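# Pry open the cover's spring clips with a trim tool

## Task

Use the trim tool to release every spring clip along the front seam of the cover so that the cover pops open once the final clip lets go. Breaking a clip or forcing the tool too hard fails the task, as does jamming the tool into solid material rather than into a slot. By the end the tool must be withdrawn from all slots, and the open state has to hold without the robot keeping anything in place.

## Robot and tools

Robot: one arm with six revolute joints and a two-finger gripper. Nothing in the session refers to a second arm. The arm's base may sit slightly tilted relative to the table.

Scene frame: the origin lies on the table surface straight below the arm's base. +z is up, and +y is to the left when you face along +x. Distances are in metres. The camera calibration is expressed in this frame.

Cameras: cam_head_left (896x504), cam_head_right (896x504) and cam_wrist (616x616, fisheye). Pictures arrive in that order. The two head cameras are fixed and calibrated with pinhole intrinsics plus a world-to-camera transform, though each may be off by a couple of degrees and several millimetres. The wrist camera has intrinsics only and no pose.

Tools:
- execute_actions {"actions": [...], "pictures": bool}. The list holds zero or one item. An empty list commands nothing and just reports the state, with pictures included. An action item is {"rows": [[7 numbers], ...], "steps": n}: 1 to 15 rows and up to 15 steps (15 if omitted), each step lasting 1/30 s. Row k is applied on step k, and the final row repeats once the rows run out. An action needs at least 10 steps. A wait item is {"steps": n} with n up to 300 and no rows; it counts from the previous result, and your own reply time counts toward it. Pictures come back only with an empty list or when "pictures": true is set. A refused call sends nothing to the robot.
- zoom_image {"camera", "region": [x0, y0, x1, y1]} in pixels of that camera's latest full image, with the top-left at (0,0) and at most 504x504. It gives a closer look and moves nothing.
- show_instructions takes no arguments and returns the scene's reference pages (manual images) showing the setup and procedure.
- finished_scene {"scene": number of the current scene} ends the scene for good and reports whether the task was accomplished.

Row layout: a single list for the single arm, with seven plain numbers. The first six are absolute joint target angles in radians, in this order: waist, shoulder, elbow, wrist pitch, wrist yaw, wrist roll. They use the same values that Joint positions reports; they are not offsets. The seventh number is the gripper opening, on a scale from -1 (closed) to +1 (fully open). Stated joint ranges are: waist -2.618 to 3.054, shoulder 0.000 to 3.142, elbow 0.000 to 3.142, wrist pitch -1.571 to 1.571, wrist yaw -1.571 to 1.571, wrist roll -2.094 to 2.094. A true end stop can differ from these by up to 0.036 rad in either direction. If a target lies more than 0.036 beyond a range end and also further out than the joint's last reported angle, the call is refused. Targets beyond the real stop get clipped to it, and the result then prints "joint sent to its limit". That line may refer to an earlier action that is still running. If the line is missing, do not take it as proof the joint has room left.

Motion: on each step, the target sent to a joint stays within a fixed lead of its measured angle: waist 0.202, shoulder 0.258, elbow 0.238, wrist pitch 0.573, wrist yaw and roll 0.522 rad. If the targets would move the gripper more than 70 mm away from where it is now, all joints are scaled back toward their measured angles. Distant targets therefore take several steps. Between calls the arm keeps heading toward the last row sent until it stalls or a step is HELD. After that, only a new action makes it move further or press harder.

Timing: each result is taken 10 steps before its action finishes. Those last steps then run while you reply, and the next action begins after them.

Result lines: Joint positions and Joint velocities list the six joints (rad, rad/s) followed by the finger-pad gap (m, m/s; 0.094 m means fully open). grip_measured gives the measured opening on the command scale, with a possible constant error of about 1 mm. "joint command not followed" means the clearance check altered or blocked targets; mounting blocks and posts count as part of the arm. HELD marks steps on which your row was not sent, wholly or in part. MOTOR HOT appears from 75 °C. OVER-TEMPERATURE FAULT means the arm was stopped: at 90 °C it halts for 10 s, and at 100 °C it goes limp and falls.

Gripping the trim tool: to hold it, command an opening about 0.03 below grip_measured; a smaller margin grips more gently. Each pad can apply roughly 50 to 62 N, less on thin parts, and the first contact can spike. Keep the tool firmly held so it does not slip out.

Things to avoid: dropping the tool, knocking anything off the table, or striking things hard. Do not lever a clip hard enough to snap it, and do not push the blade into solid cover material; aim it into the clip slots along the front seam. Holding loads for a long time heats the motors, so do not hover under load. Loose objects may occasionally be nudged by outside disturbances. When the final clip releases, the cover opens on its own. Then withdraw the tool fully from the slots, set it down steadily, and make sure nothing is being held in place by the robot before calling finished_scene.

Each tool is called after "Call:" by a JSON object that holds its "api" and its "payload", one argument or row to a line.

Reference images:

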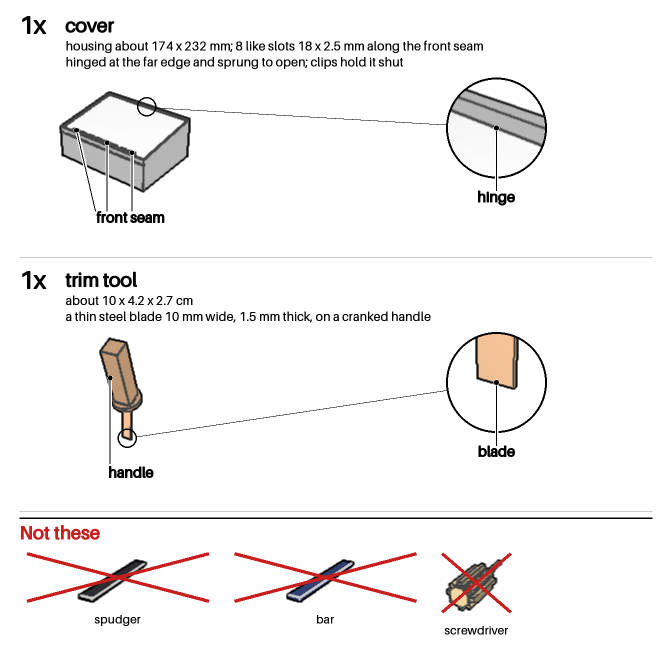

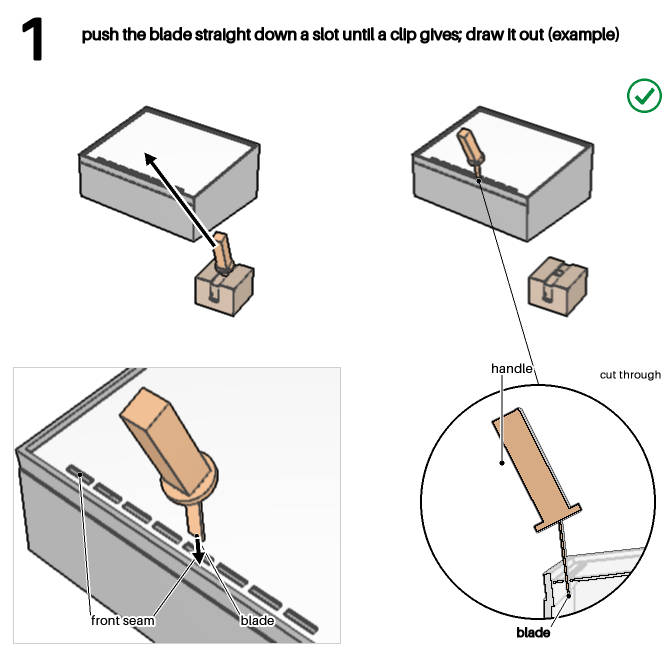

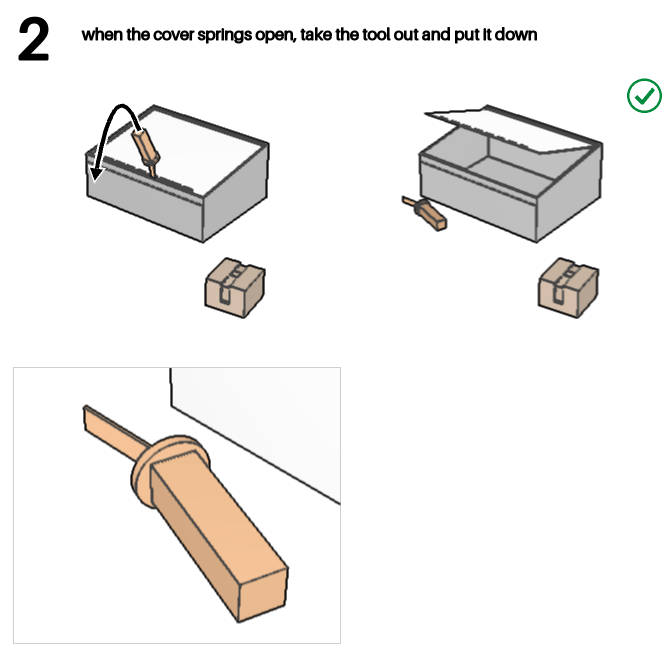

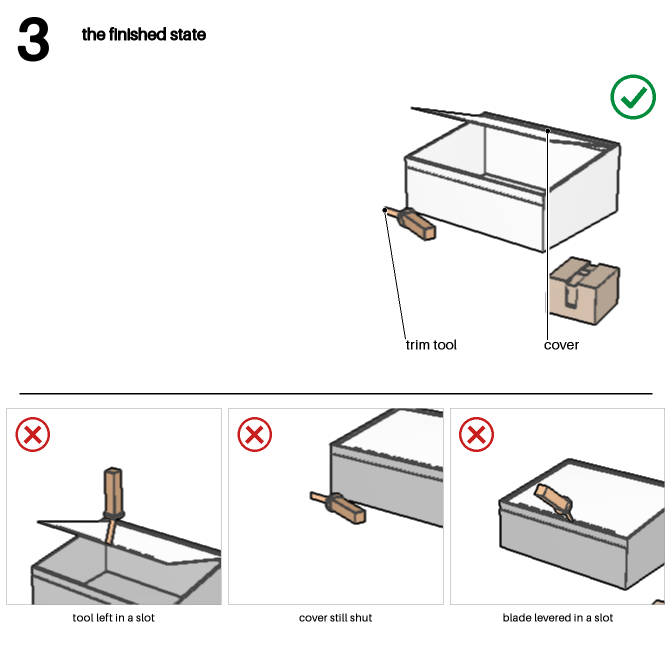

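## Session

Call:
{"api": "execute_actions", "payload": {
  "actions": []
}}

Scene clock: 0.00 s of 5100.00 s.
grip_measured=+1.000
Joint positions: [ 0.157  1.22   0.598  0.316  1.101 -1.806  0.094]
Joint velocities: [ 0.002 -0.012 -0.012  0.007 -0.066  0.051  0.   ]
Motor temperatures (°C, as the motors report them): [24 26 25 25 27 24]

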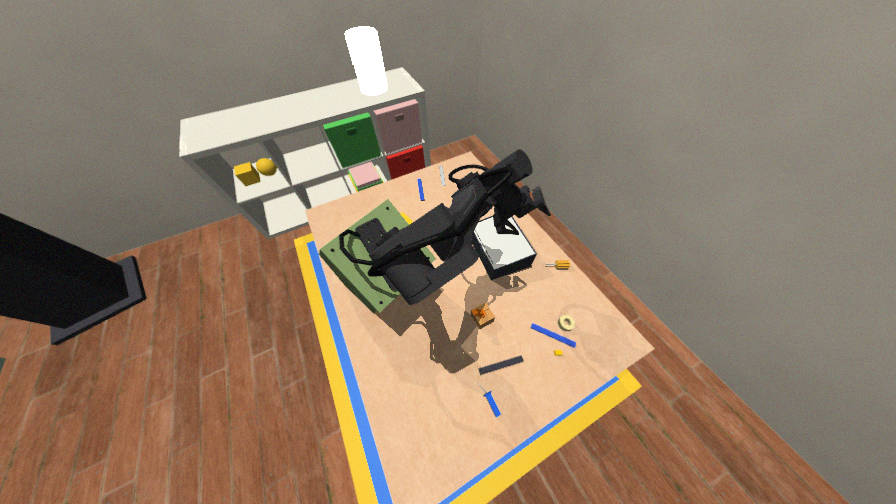

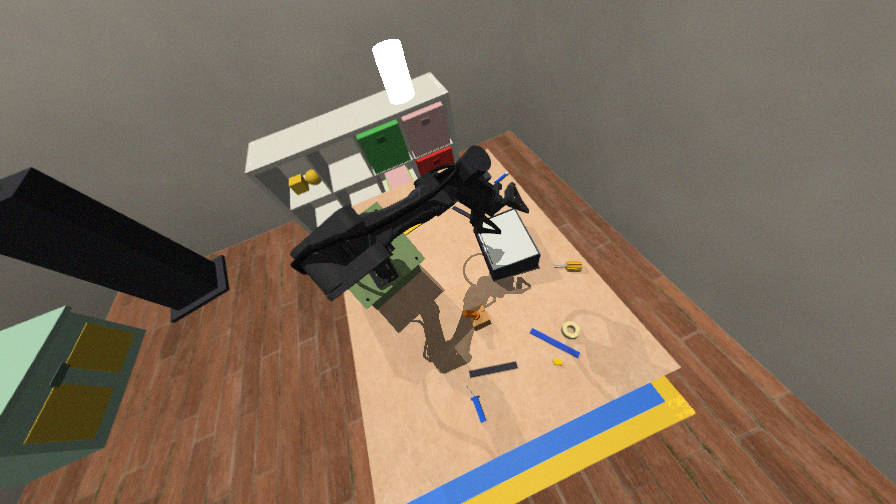

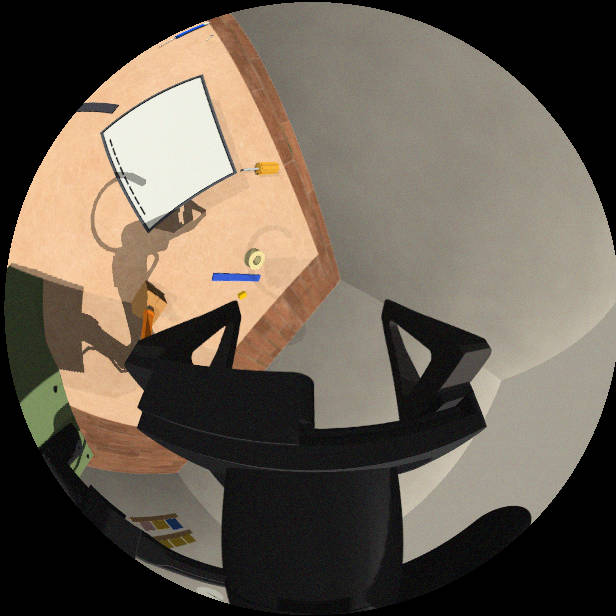

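Call:
{"api": "zoom_image", "payload": {
  "camera": "cam_head_left",
  "region": [420, 190, 620, 350]
}}

Call:
{"api": "zoom_image", "payload": {
  "camera": "cam_head_right",
  "region": [420, 190, 620, 350]
}}

Region (420, 190, 620, 350) of cam_head_left's 896x504 image, scaled by 2.520, with more detail than that image has; it fills the top 403 rows of this view, and the rest is white.

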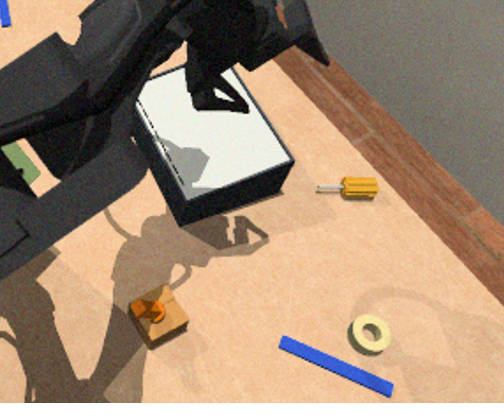

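Region (420, 190, 620, 350) of cam_head_right's 896x504 image, scaled by 2.520, with more detail than that image has; it fills the top 403 rows of this view, and the rest is white.

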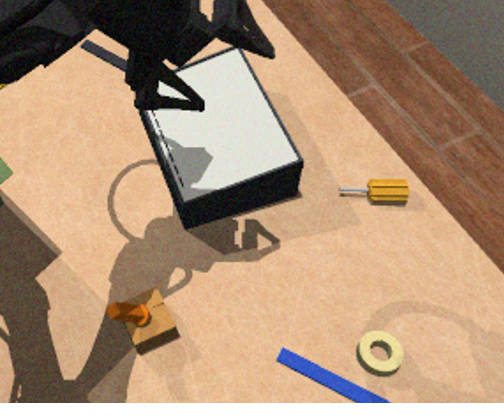

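Call:
{"api": "execute_actions", "payload": {
  "actions": [
    {"rows": [[0.0,1.22,0.598,0.316,0.0,0.0,1.0]], "steps": 15}
  ]
}}

Call:
{"api": "execute_actions", "payload": {
  "actions": [
    {"steps": 45}
  ],
  "pictures": true
}}

Scene clock: 8.10 s of 5100.00 s.
grip_measured=+1.000
Joint positions: [-0.002  1.22   0.598  0.316  0.632 -1.328  0.094]
Joint velocities: [-0.286 -0.007 -0.012 -0.007 -2.703  2.791  0.   ]
Motor temperatures (°C, as the motors report them): [24 26 26 26 27 24]
Steps of this call (steps 1 to 90: nothing new was sent; then 4.93 s passed at rest; steps 91 to 95: the first 5 steps of this action). Readings (joint positions):
91: [0.132 1.220 0.598 0.315 1.018 -1.724]
92: [0.086 1.220 0.598 0.316 0.914 -1.624]
94: [0.013 1.220 0.598 0.316 0.725 -1.427]
95: the state above

Scene clock: 9.60 s of 5100.00 s.
grip_measured=+1.000
Joint positions: [-0.007  1.22   0.598  0.316  0.016 -0.006  0.094]
Joint velocities: [ 0.002  0.002  0.017  0.051 -0.051  0.066  0.   ]
Motor temperatures (°C, as the motors report them): [24 26 26 26 27 24]
Kept back: nothing.
Steps of this call (steps 1 to 10: the last 10 steps of your previous action; steps 11 to 45: the robot went on to your last target). Readings (joint positions):
1: [-0.007 1.220 0.598 0.316 0.536 -1.229]
2: [-0.007 1.220 0.598 0.316 0.439 -1.130]
4: [-0.007 1.220 0.598 0.316 0.283 -0.932]
8: [-0.007 1.220 0.598 0.316 0.123 -0.534]
45: the state above
The arm was judged still, so your last target was given up. Only a new action makes it travel on or press farther. Fingers that are still opening or closing keep moving.

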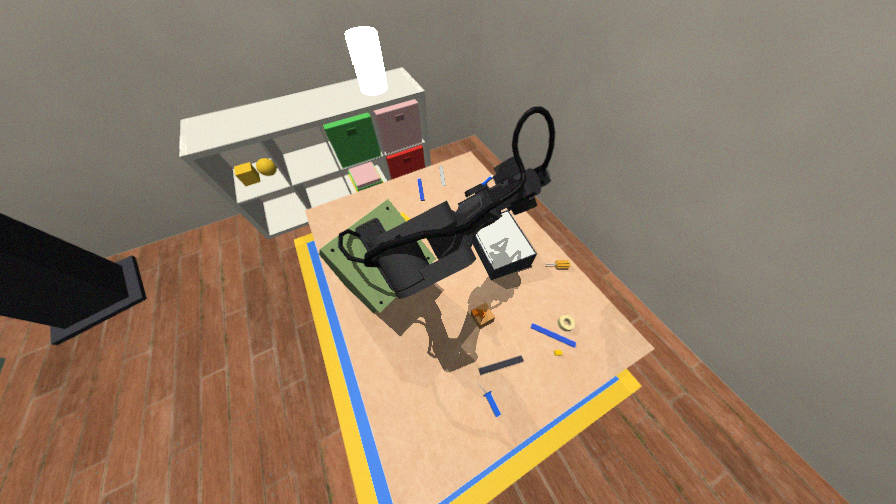

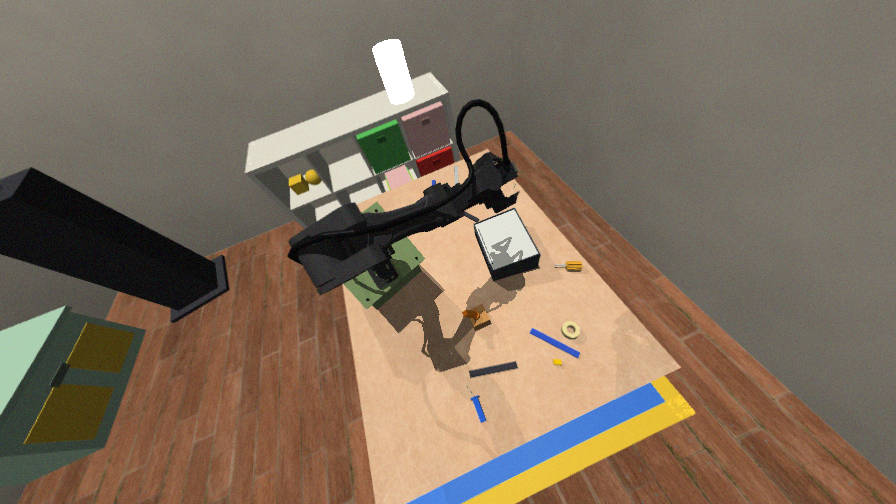

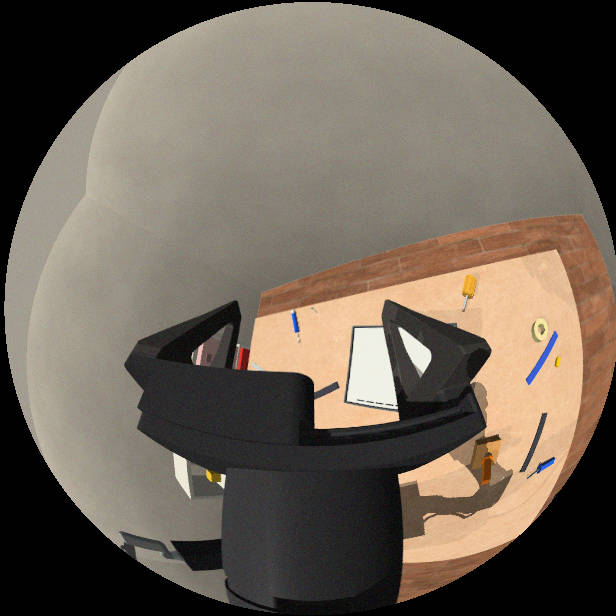

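Call:
{"api": "zoom_image", "payload": {
  "camera": "cam_head_left",
  "region": [290, 140, 570, 340]
}}

Call:
{"api": "zoom_image", "payload": {
  "camera": "cam_head_right",
  "region": [270, 140, 550, 340]
}}

Region (290, 140, 570, 340) of cam_head_left's 896x504 image, scaled by 1.800, with more detail than that image has; it fills the top 360 rows of this view, and the rest is white.

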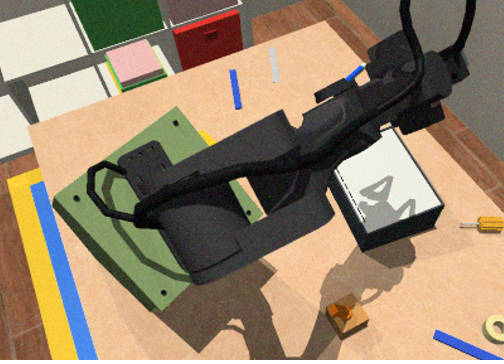

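Region (270, 140, 550, 340) of cam_head_right's 896x504 image, scaled by 1.800, with more detail than that image has; it fills the top 360 rows of this view, and the rest is white.

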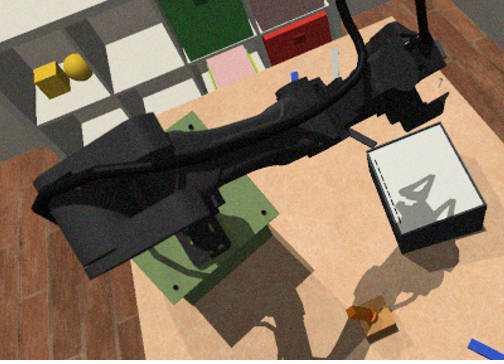

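Call:
{"api": "execute_actions", "payload": {
  "actions": [
    {"rows": [[-0.6,1.22,0.598,0.8,0.0,0.0,1.0]], "steps": 15}
  ]
}}

Call:
{"api": "execute_actions", "payload": {
  "actions": [
    {"steps": 30}
  ],
  "pictures": true
}}

Scene clock: 13.50 s of 5100.00 s.
grip_measured=+1.000
Joint positions: [-0.229  1.223  0.593  0.565 -0.001 -0.006  0.094]
Joint velocities: [-1.736 -0.017  0.007  1.341  0.051  0.051  0.   ]
Motor temperatures (°C, as the motors report them): [24 26 26 27 27 24]
Steps of this call (steps 1 to 90: nothing new was sent; then 0.73 s passed at rest; steps 91 to 95: the first 5 steps of this action). Readings (joint positions):
91: [-0.025 1.221 0.594 0.354 0.006 -0.006]
92: [-0.063 1.223 0.593 0.405 0.001 -0.006]
94: [-0.169 1.223 0.593 0.516 -0.001 -0.006]
95: the state above

Scene clock: 14.50 s of 5100.00 s.
grip_measured=+1.000
Joint positions: [-0.612  1.223  0.593  0.796  0.015 -0.005  0.094]
Joint velocities: [-0.012  0.007 -0.017  0.007  0.037 -0.051  0.   ]
Motor temperatures (°C, as the motors report them): [24 26 26 27 27 24]
Kept back: nothing.
Steps of this call (steps 1 to 10: the last 10 steps of your previous action; steps 11 to 30: the robot went on to your last target). Readings (joint positions):
1: [-0.293 1.223 0.593 0.607 -0.002 -0.006]
2: [-0.361 1.223 0.593 0.644 -0.002 -0.006]
4: [-0.502 1.223 0.593 0.701 -0.000 -0.006]
8: [-0.612 1.223 0.593 0.760 0.017 -0.005]
30: the state above
The arm was judged still, so your last target was given up. Only a new action makes it travel on or press farther. Fingers that are still opening or closing keep moving.

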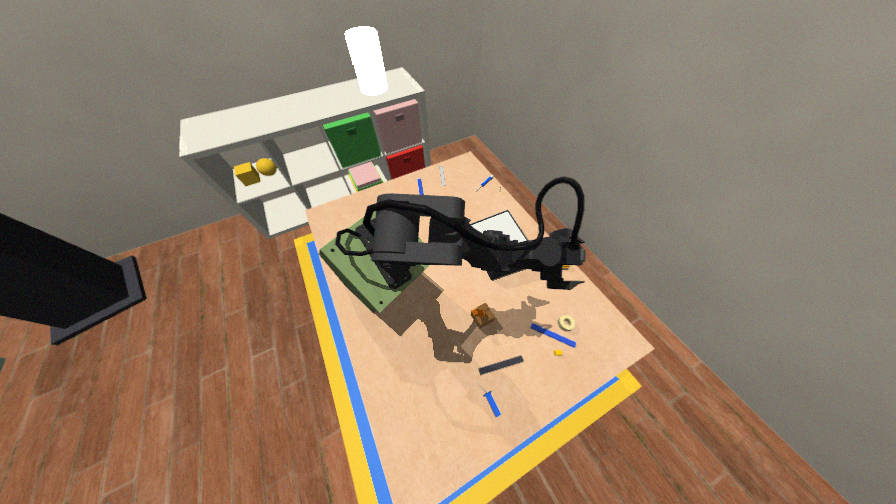

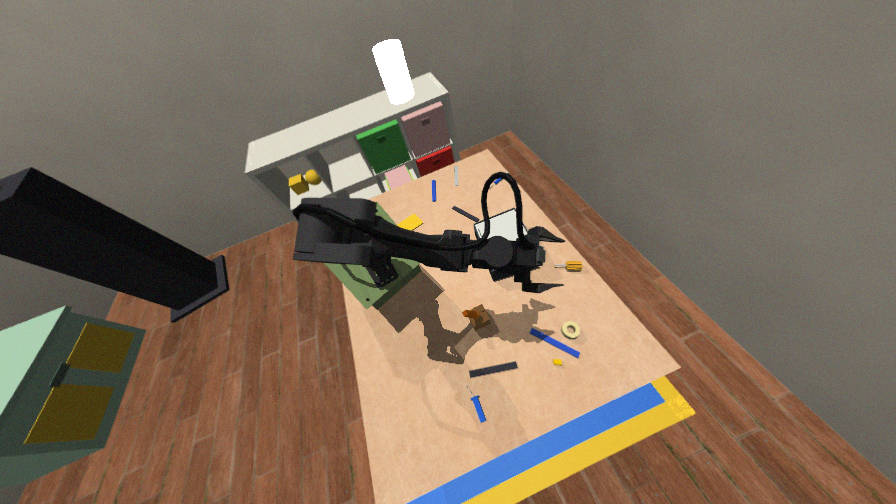

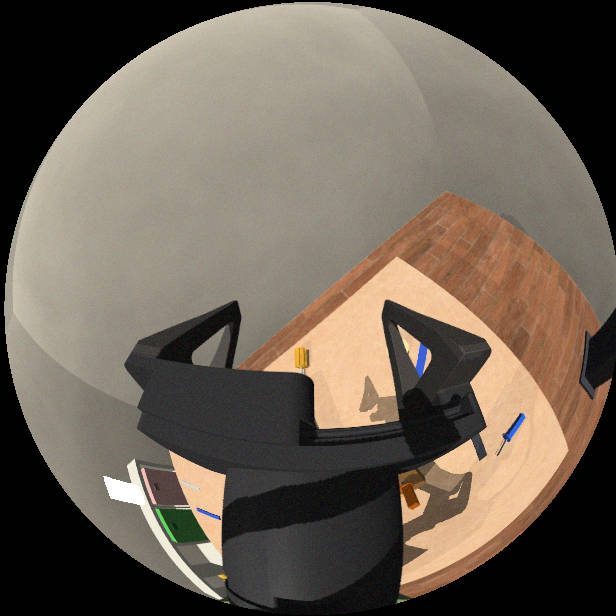

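Call:
{"api": "zoom_image", "payload": {
  "camera": "cam_head_left",
  "region": [300, 170, 600, 350]
}}

Call:
{"api": "zoom_image", "payload": {
  "camera": "cam_head_right",
  "region": [280, 170, 580, 350]
}}

Region (300, 170, 600, 350) of cam_head_left's 896x504 image, scaled by 1.680, with more detail than that image has; it fills the top 302 rows of this view, and the rest is white.

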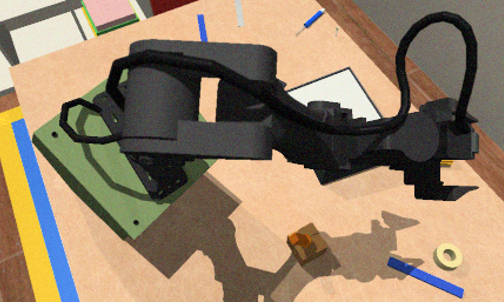

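Region (280, 170, 580, 350) of cam_head_right's 896x504 image, scaled by 1.680, with more detail than that image has; it fills the top 302 rows of this view, and the rest is white.

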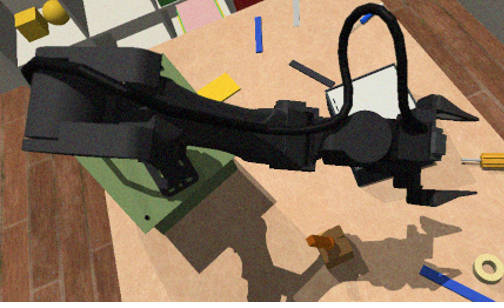

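Call:
{"api": "execute_actions", "payload": {
  "actions": [
    {"rows": [[-0.3,1.5,1.0,-0.55,0.0,0.0,1.0]], "steps": 15}
  ]
}}

Call:
{"api": "execute_actions", "payload": {
  "actions": [
    {"steps": 40}
  ],
  "pictures": true
}}

Scene clock: 19.67 s of 5100.00 s.
grip_measured=+1.000
Joint positions: [-0.46   1.4    0.804  0.513  0.024 -0.005  0.094]
Joint velocities: [ 1.194  1.131  1.556 -2.352  0.007 -0.022  0.   ]
Motor temperatures (°C, as the motors report them): [24 27 26 28 27 24]
Steps of this call (steps 1 to 90: nothing new was sent; then 2.00 s passed at rest; steps 91 to 95: the first 5 steps of this action). Readings (joint positions):
91: [-0.599 1.238 0.613 0.761 0.021 -0.005]
92: [-0.573 1.273 0.654 0.711 0.023 -0.005]
94: [-0.501 1.359 0.751 0.590 0.024 -0.005]
95: the state above

Scene clock: 21.00 s of 5100.00 s.
grip_measured=+1.000
Joint positions: [-0.3    1.49   0.977 -0.532  0.004 -0.005  0.094]
Joint velocities: [-0.017  0.007 -0.007 -0.037 -0.051 -0.051  0.   ]
Motor temperatures (°C, as the motors report them): [24 27 26 28 27 24]
Kept back: nothing.
Steps of this call (steps 1 to 10: the last 10 steps of your previous action; steps 11 to 40: the robot went on to your last target). Readings (joint positions):
1: [-0.416 1.436 0.860 0.423 0.024 -0.005]
2: [-0.375 1.465 0.910 0.326 0.021 -0.005]
4: [-0.317 1.489 0.967 0.144 0.011 -0.005]
8: [-0.300 1.490 0.977 -0.185 0.004 -0.005]
40: the state above

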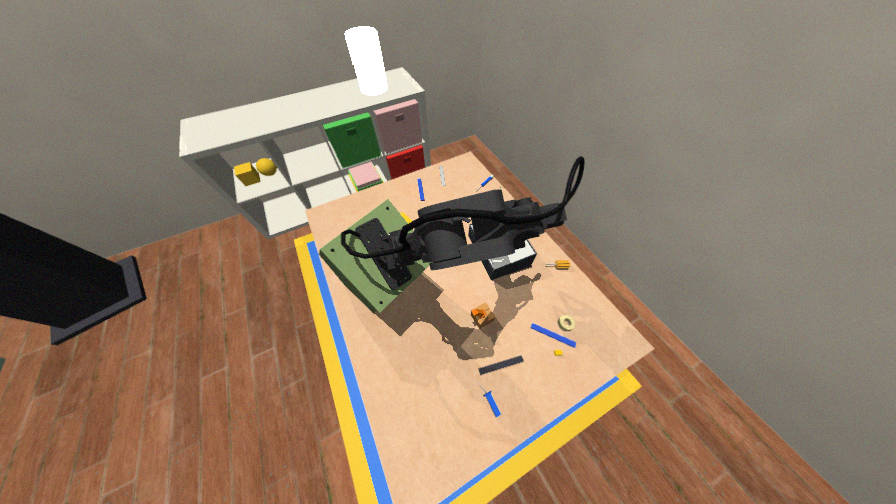

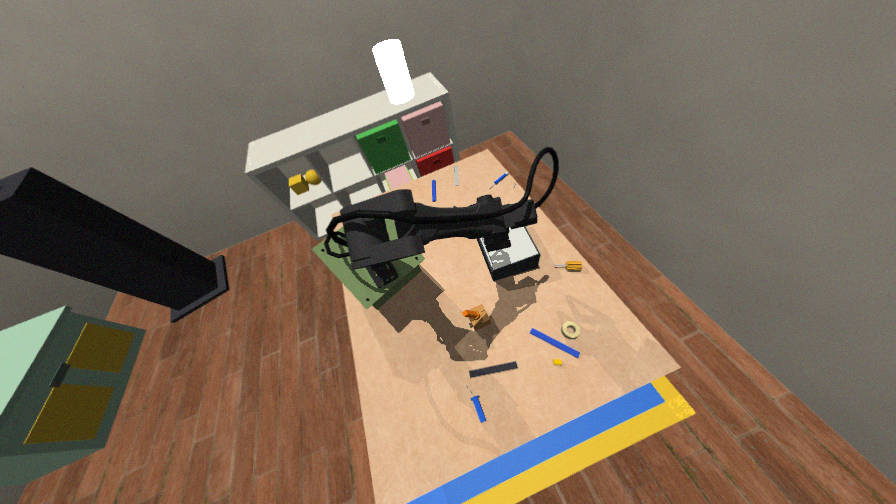

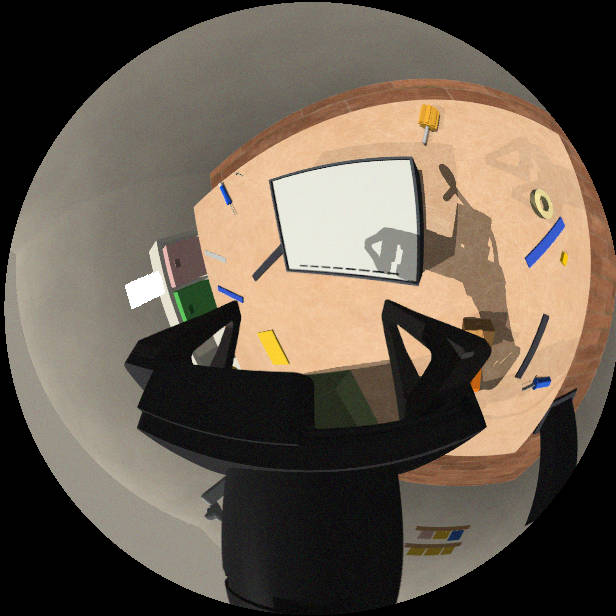

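Call:
{"api": "zoom_image", "payload": {
  "camera": "cam_wrist",
  "region": [250, 140, 450, 300]
}}

Region (250, 140, 450, 300) of cam_wrist's 616x616 image, scaled by 2.520, with more detail than that image has; it fills the top 403 rows of this view, and the rest is white.

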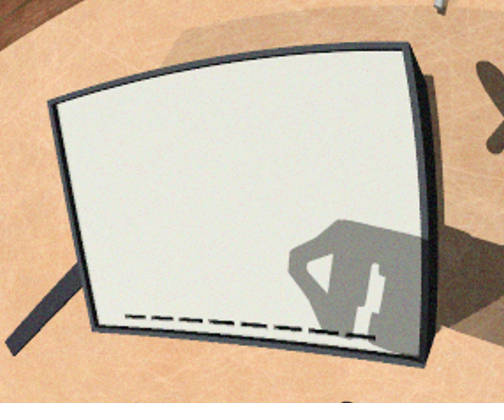

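Call:
{"api": "execute_actions", "payload": {
  "actions": [
    {"rows": [[0.3,1.5,1.0,-0.55,0.0,0.0,1.0]], "steps": 15}
  ]
}}

Call:
{"api": "execute_actions", "payload": {
  "actions": [
    {"steps": 30}
  ],
  "pictures": true
}}

Scene clock: 26.60 s of 5100.00 s.
grip_measured=+1.000
Joint positions: [-0.031  1.49   0.977 -0.532  0.02  -0.002  0.094]
Joint velocities: [ 2.01  -0.012 -0.002  0.081 -0.081 -0.037  0.   ]
Motor temperatures (°C, as the motors report them): [24 27 27 27 27 24]
Steps of this call (steps 1 to 15: the robot went on to your last target; steps 16 to 90: nothing new was sent; then 2.43 s passed at rest; steps 91 to 95: the first 5 steps of this action). Readings (joint positions):
91: [-0.279 1.490 0.977 -0.532 0.016 -0.003]
92: [-0.233 1.490 0.977 -0.532 0.022 -0.002]
94: [-0.102 1.490 0.977 -0.532 0.021 -0.002]
95: the state above

Scene clock: 27.60 s of 5100.00 s.
grip_measured=+1.000
Joint positions: [ 0.303  1.49   0.977 -0.532 -0.003 -0.002  0.094]
Joint velocities: [-0.017 -0.007 -0.002  0.051  0.007  0.022  0.   ]
Motor temperatures (°C, as the motors report them): [24 27 27 27 27 24]
Kept back: nothing.
Steps of this call (steps 1 to 10: the last 10 steps of your previous action; steps 11 to 30: the robot went on to your last target). Readings (joint positions):
1: [0.040 1.490 0.977 -0.532 0.018 -0.002]
2: [0.112 1.490 0.977 -0.532 0.017 -0.002]
4: [0.243 1.490 0.977 -0.532 0.009 -0.002]
8: [0.312 1.490 0.977 -0.532 -0.005 -0.002]
30: the state above
The arm was judged still, so your last target was given up. Only a new action makes it travel on or press farther. Fingers that are still opening or closing keep moving.

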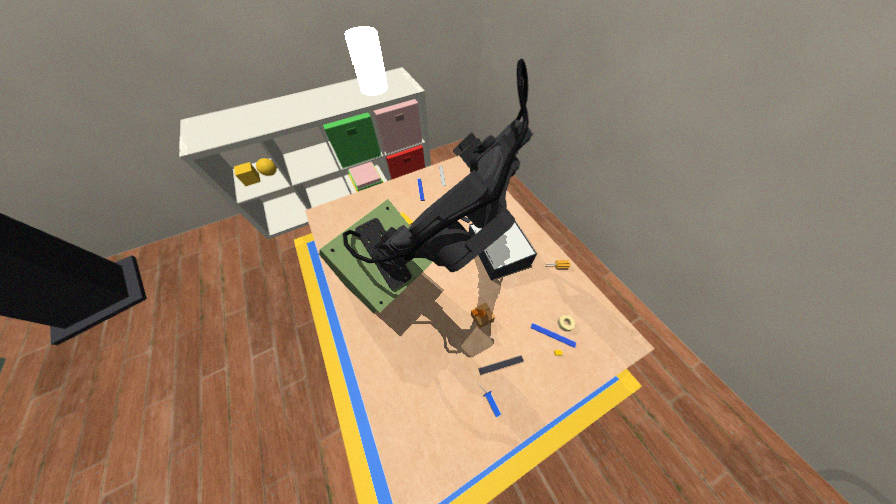

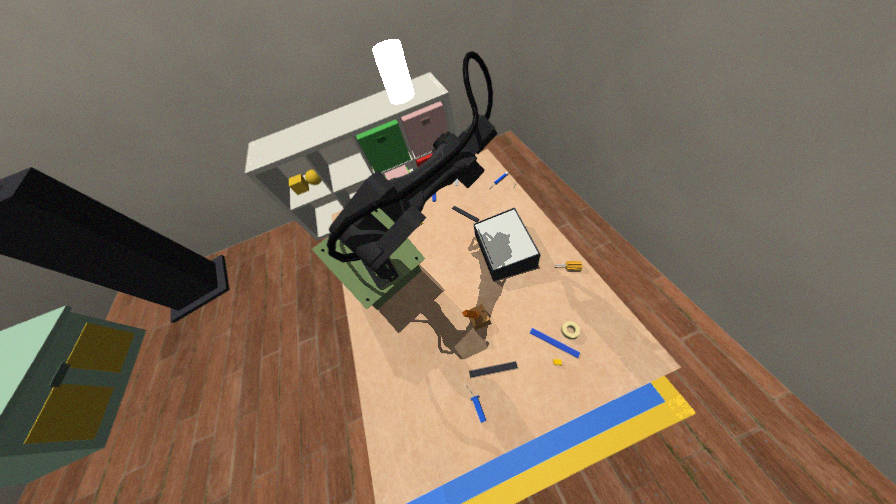

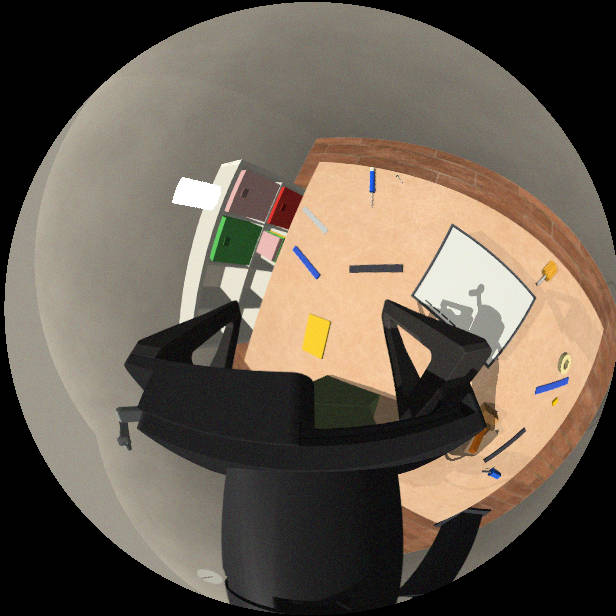

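Call:
{"api": "zoom_image", "payload": {
  "camera": "cam_wrist",
  "region": [390, 210, 560, 380]
}}

Region (390, 210, 560, 380) of cam_wrist's 616x616 image, scaled by 2.965, with more detail than that image has.

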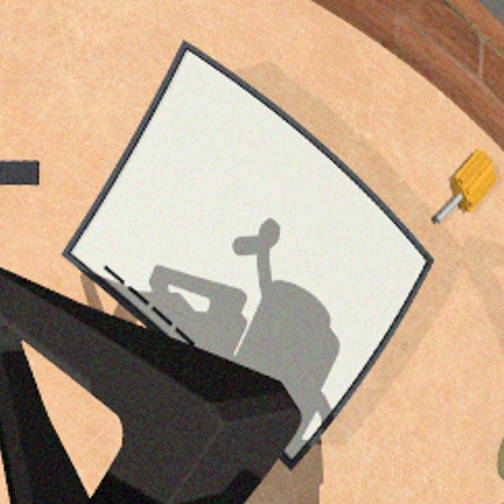

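Call:
{"api": "execute_actions", "payload": {
  "actions": [
    {"rows": [[-1.15,0.96,0.45,-0.30,0.0,0.0,1.0]], "steps": 15}
  ]
}}

Call:
{"api": "execute_actions", "payload": {
  "actions": [
    {"steps": 45}
  ],
  "pictures": true
}}

Scene clock: 36.60 s of 5100.00 s.
grip_measured=+1.000
Joint positions: [ 0.001  1.123  0.642 -0.353 -0.008 -0.002  0.094]
Joint velocities: [-2.303 -2.659 -2.078  0.491  0.139 -0.081  0.   ]
Motor temperatures (°C, as the motors report them): [25 27 27 27 27 24]
Steps of this call (steps 1 to 90: nothing new was sent; then 5.83 s passed at rest; steps 91 to 95: the first 5 steps of this action). Readings (joint positions):
91: [0.282 1.456 0.935 -0.474 -0.014 -0.002]
92: [0.231 1.387 0.862 -0.423 -0.018 -0.002]
94: [0.082 1.214 0.714 -0.373 -0.013 -0.002]
95: the state above

Scene clock: 38.10 s of 5100.00 s.
grip_measured=+1.000
Joint positions: [-1.145  0.963  0.464 -0.306  0.011 -0.002  0.094]
Joint velocities: [ 0.002 -0.007  0.007  0.007 -0.051 -0.051  0.   ]
Motor temperatures (°C, as the motors report them): [25 27 27 27 27 24]
Kept back: nothing.
Steps of this call (steps 1 to 10: the last 10 steps of your previous action; steps 11 to 45: the robot went on to your last target). Readings (joint positions):
1: [-0.080 1.041 0.577 -0.342 -0.004 -0.002]
2: [-0.161 0.988 0.529 -0.338 -0.000 -0.002]
4: [-0.318 0.963 0.481 -0.337 0.003 -0.002]
8: [-0.625 0.963 0.464 -0.327 0.004 -0.002]
45: the state above
The arm was judged still, so your last target was given up. Only a new action makes it travel on or press farther. Fingers that are still opening or closing keep moving.

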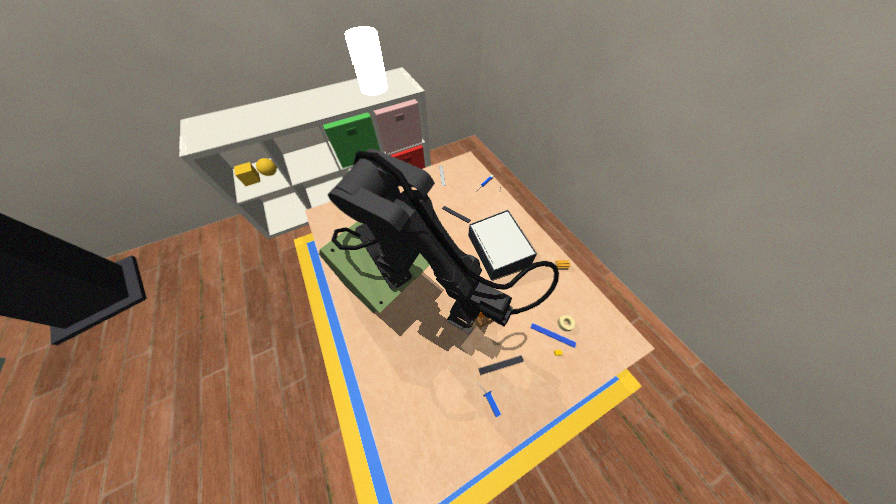

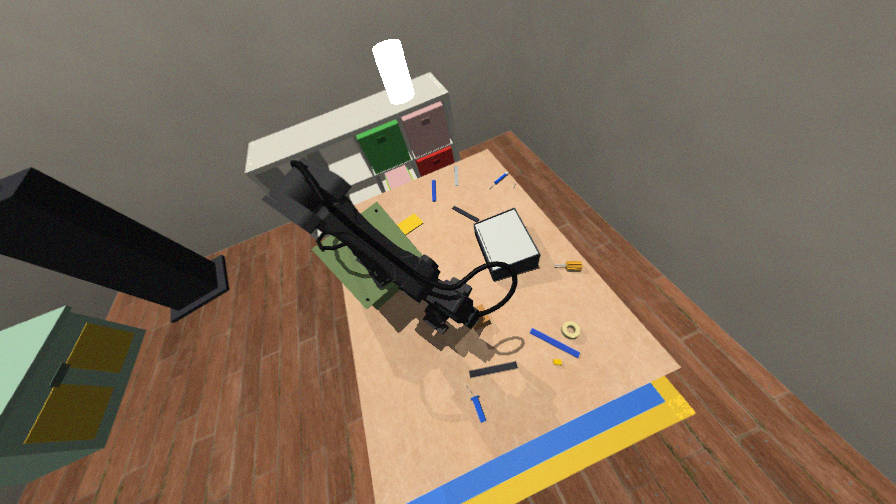

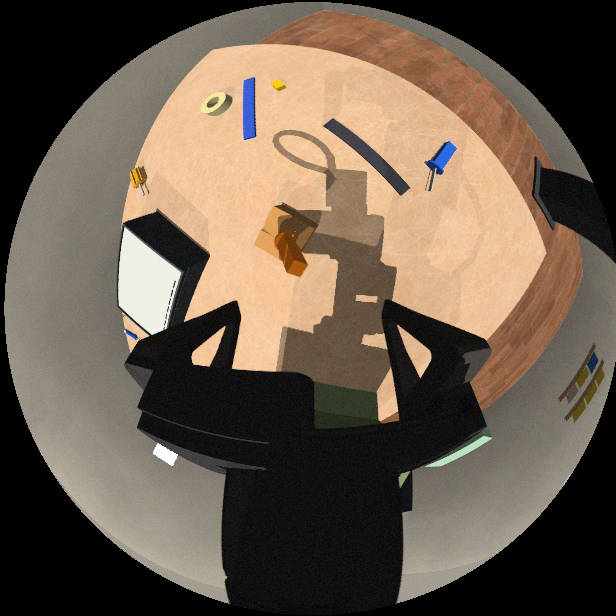

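Call:
{"api": "zoom_image", "payload": {
  "camera": "cam_wrist",
  "region": [220, 180, 360, 300]
}}

Region (220, 180, 360, 300) of cam_wrist's 616x616 image, scaled by 3.600, with more detail than that image has; it fills the top 432 rows of this view, and the rest is white.

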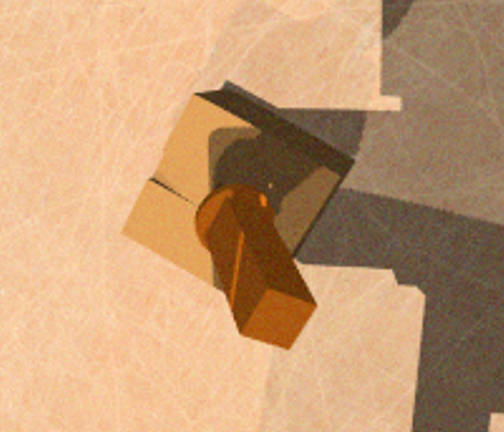

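Call:
{"api": "execute_actions", "payload": {
  "actions": [
    {"rows": [[-1.05,0.96,0.45,-0.30,0.07,0.97,1.0]], "steps": 15}
  ]
}}

Call:
{"api": "execute_actions", "payload": {
  "actions": [
    {"steps": 25}
  ],
  "pictures": true
}}

Scene clock: 43.47 s of 5100.00 s.
grip_measured=+1.000
Joint positions: [-1.062  0.963  0.464 -0.306  0.041  0.481  0.094]
Joint velocities: [ 0.085  0.002 -0.007  0.022  0.095  2.864  0.   ]
Motor temperatures (°C, as the motors report them): [24 27 27 27 27 24]
Steps of this call (steps 1 to 90: nothing new was sent; then 2.20 s passed at rest; steps 91 to 95: the first 5 steps of this action). Readings (joint positions):
91: [-1.131 0.963 0.464 -0.306 0.025 0.082]
92: [-1.104 0.963 0.464 -0.306 0.033 0.182]
94: [-1.068 0.963 0.464 -0.306 0.038 0.381]
95: the state above

Scene clock: 44.30 s of 5100.00 s.
grip_measured=+1.000
Joint positions: [-1.061  0.963  0.464 -0.306  0.057  0.96   0.094]
Joint velocities: [-0.007 -0.017 -0.002  0.022 -0.007  0.081  0.   ]
Motor temperatures (°C, as the motors report them): [24 27 27 27 27 24]
Kept back: nothing.
Steps of this call (steps 1 to 10: the last 10 steps of your previous action; steps 11 to 25: the robot went on to your last target). Readings (joint positions):
1: [-1.061 0.963 0.464 -0.306 0.044 0.575]
2: [-1.061 0.963 0.464 -0.306 0.047 0.653]
4: [-1.061 0.963 0.464 -0.306 0.051 0.765]
8: [-1.061 0.963 0.464 -0.306 0.055 0.882]
25: the state above

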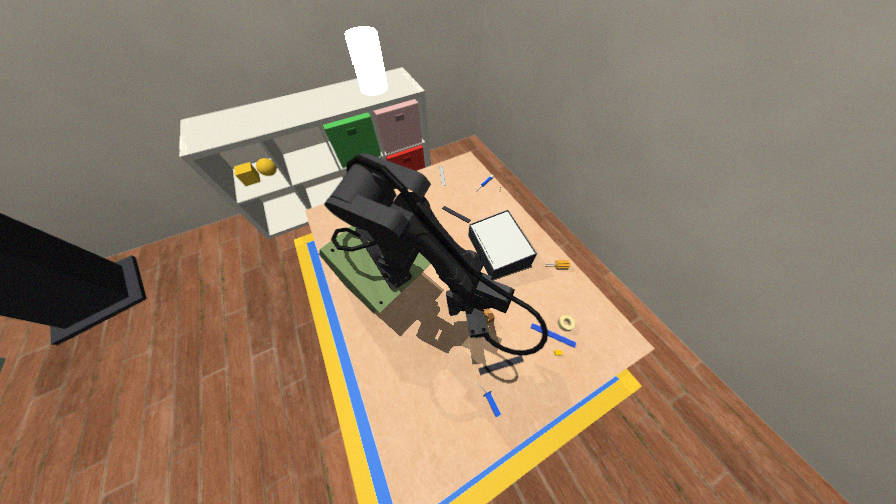

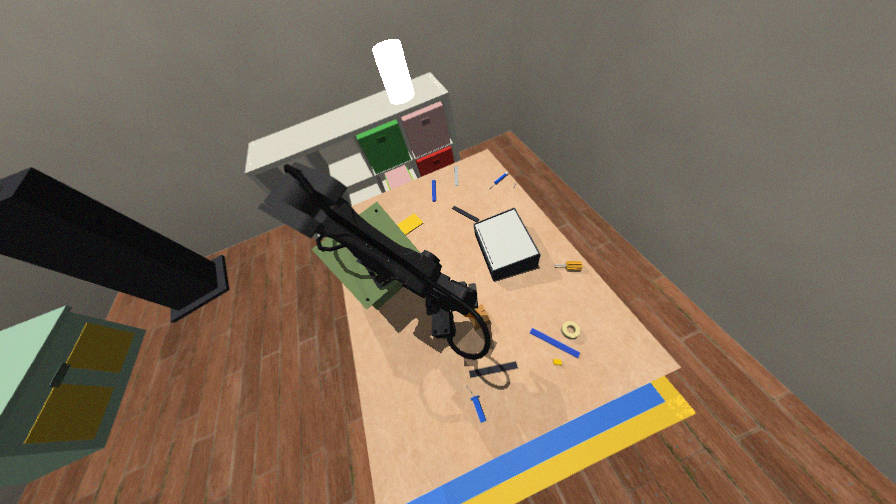

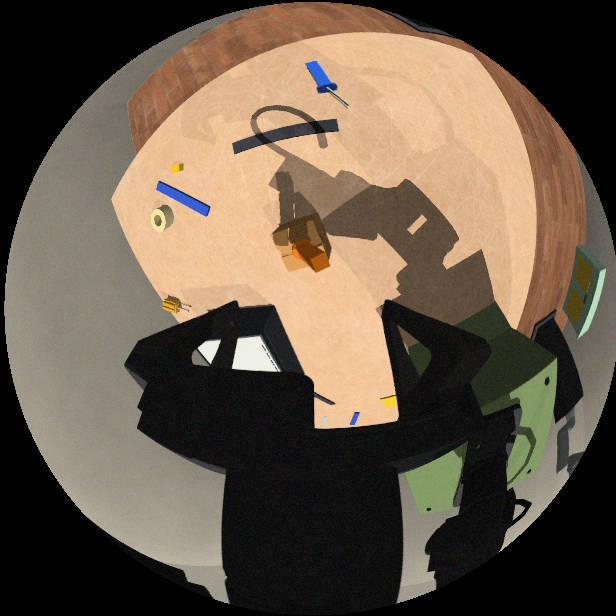

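Call:
{"api": "execute_actions", "payload": {
  "actions": [
    {"rows": [[-1.05,0.96,0.45,-0.30,0.07,-0.97,1.0]], "steps": 15}
  ]
}}

Call:
{"api": "execute_actions", "payload": {
  "actions": [
    {"steps": 35}
  ],
  "pictures": true
}}

Scene clock: 44.90 s of 5100.00 s.
grip_measured=+1.000
Joint positions: [-1.061  0.963  0.464 -0.306  0.058  0.481  0.094]
Joint velocities: [ 0.002 -0.002 -0.007 -0.066 -0.066 -2.821  0.   ]
Motor temperatures (°C, as the motors report them): [24 27 27 27 27 24]
Steps of this call (steps 1 to 13: the robot went on to your last target; steps 14 to 18: the first 5 steps of this action). Readings (joint positions):
14: [-1.061 0.963 0.464 -0.306 0.058 0.879]
15: [-1.061 0.963 0.464 -0.306 0.058 0.779]
17: [-1.061 0.963 0.464 -0.306 0.058 0.580]
18: the state above

Scene clock: 46.07 s of 5100.00 s.
grip_measured=+1.000
Joint positions: [-1.061  0.963  0.464 -0.306  0.065 -0.959  0.094]
Joint velocities: [ 0.002  0.012 -0.012 -0.007  0.081 -0.051  0.   ]
Motor temperatures (°C, as the motors report them): [24 27 27 27 27 24]
Kept back: nothing.
Steps of this call (steps 1 to 10: the last 10 steps of your previous action; steps 11 to 35: the robot went on to your last target). Readings (joint positions):
1: [-1.061 0.963 0.464 -0.306 0.059 0.382]
2: [-1.061 0.963 0.464 -0.306 0.059 0.283]
4: [-1.061 0.963 0.464 -0.306 0.059 0.084]
8: [-1.061 0.963 0.464 -0.306 0.061 -0.314]
35: the state above

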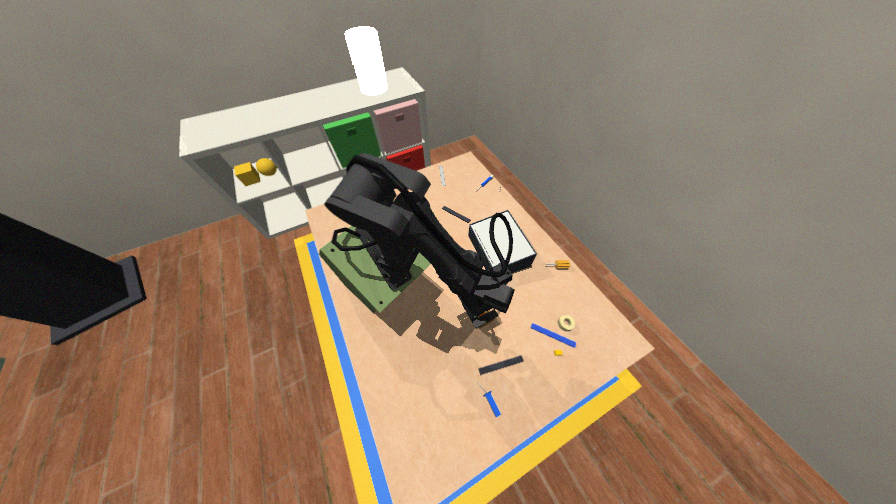

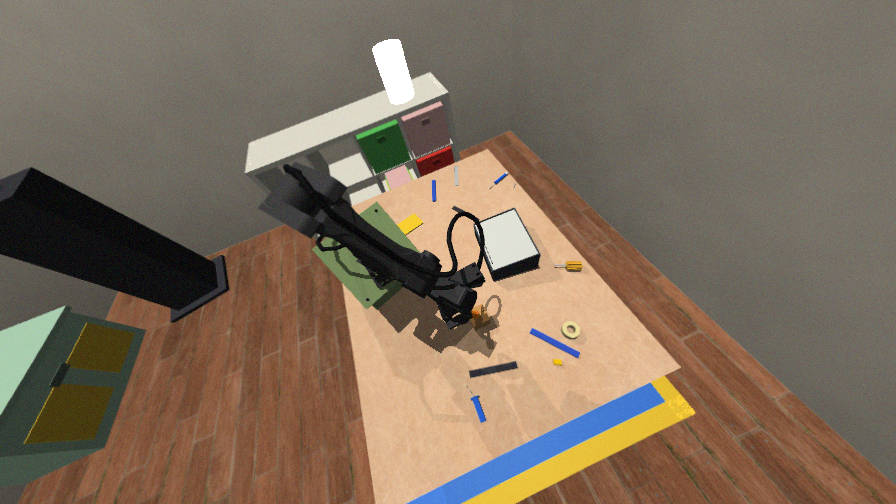

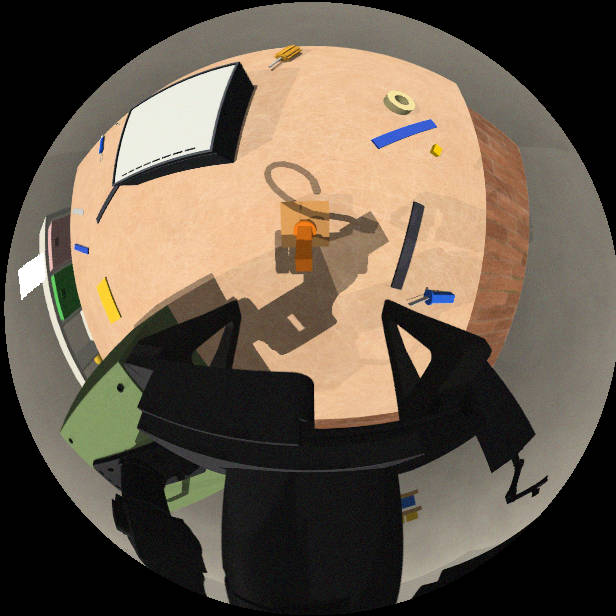

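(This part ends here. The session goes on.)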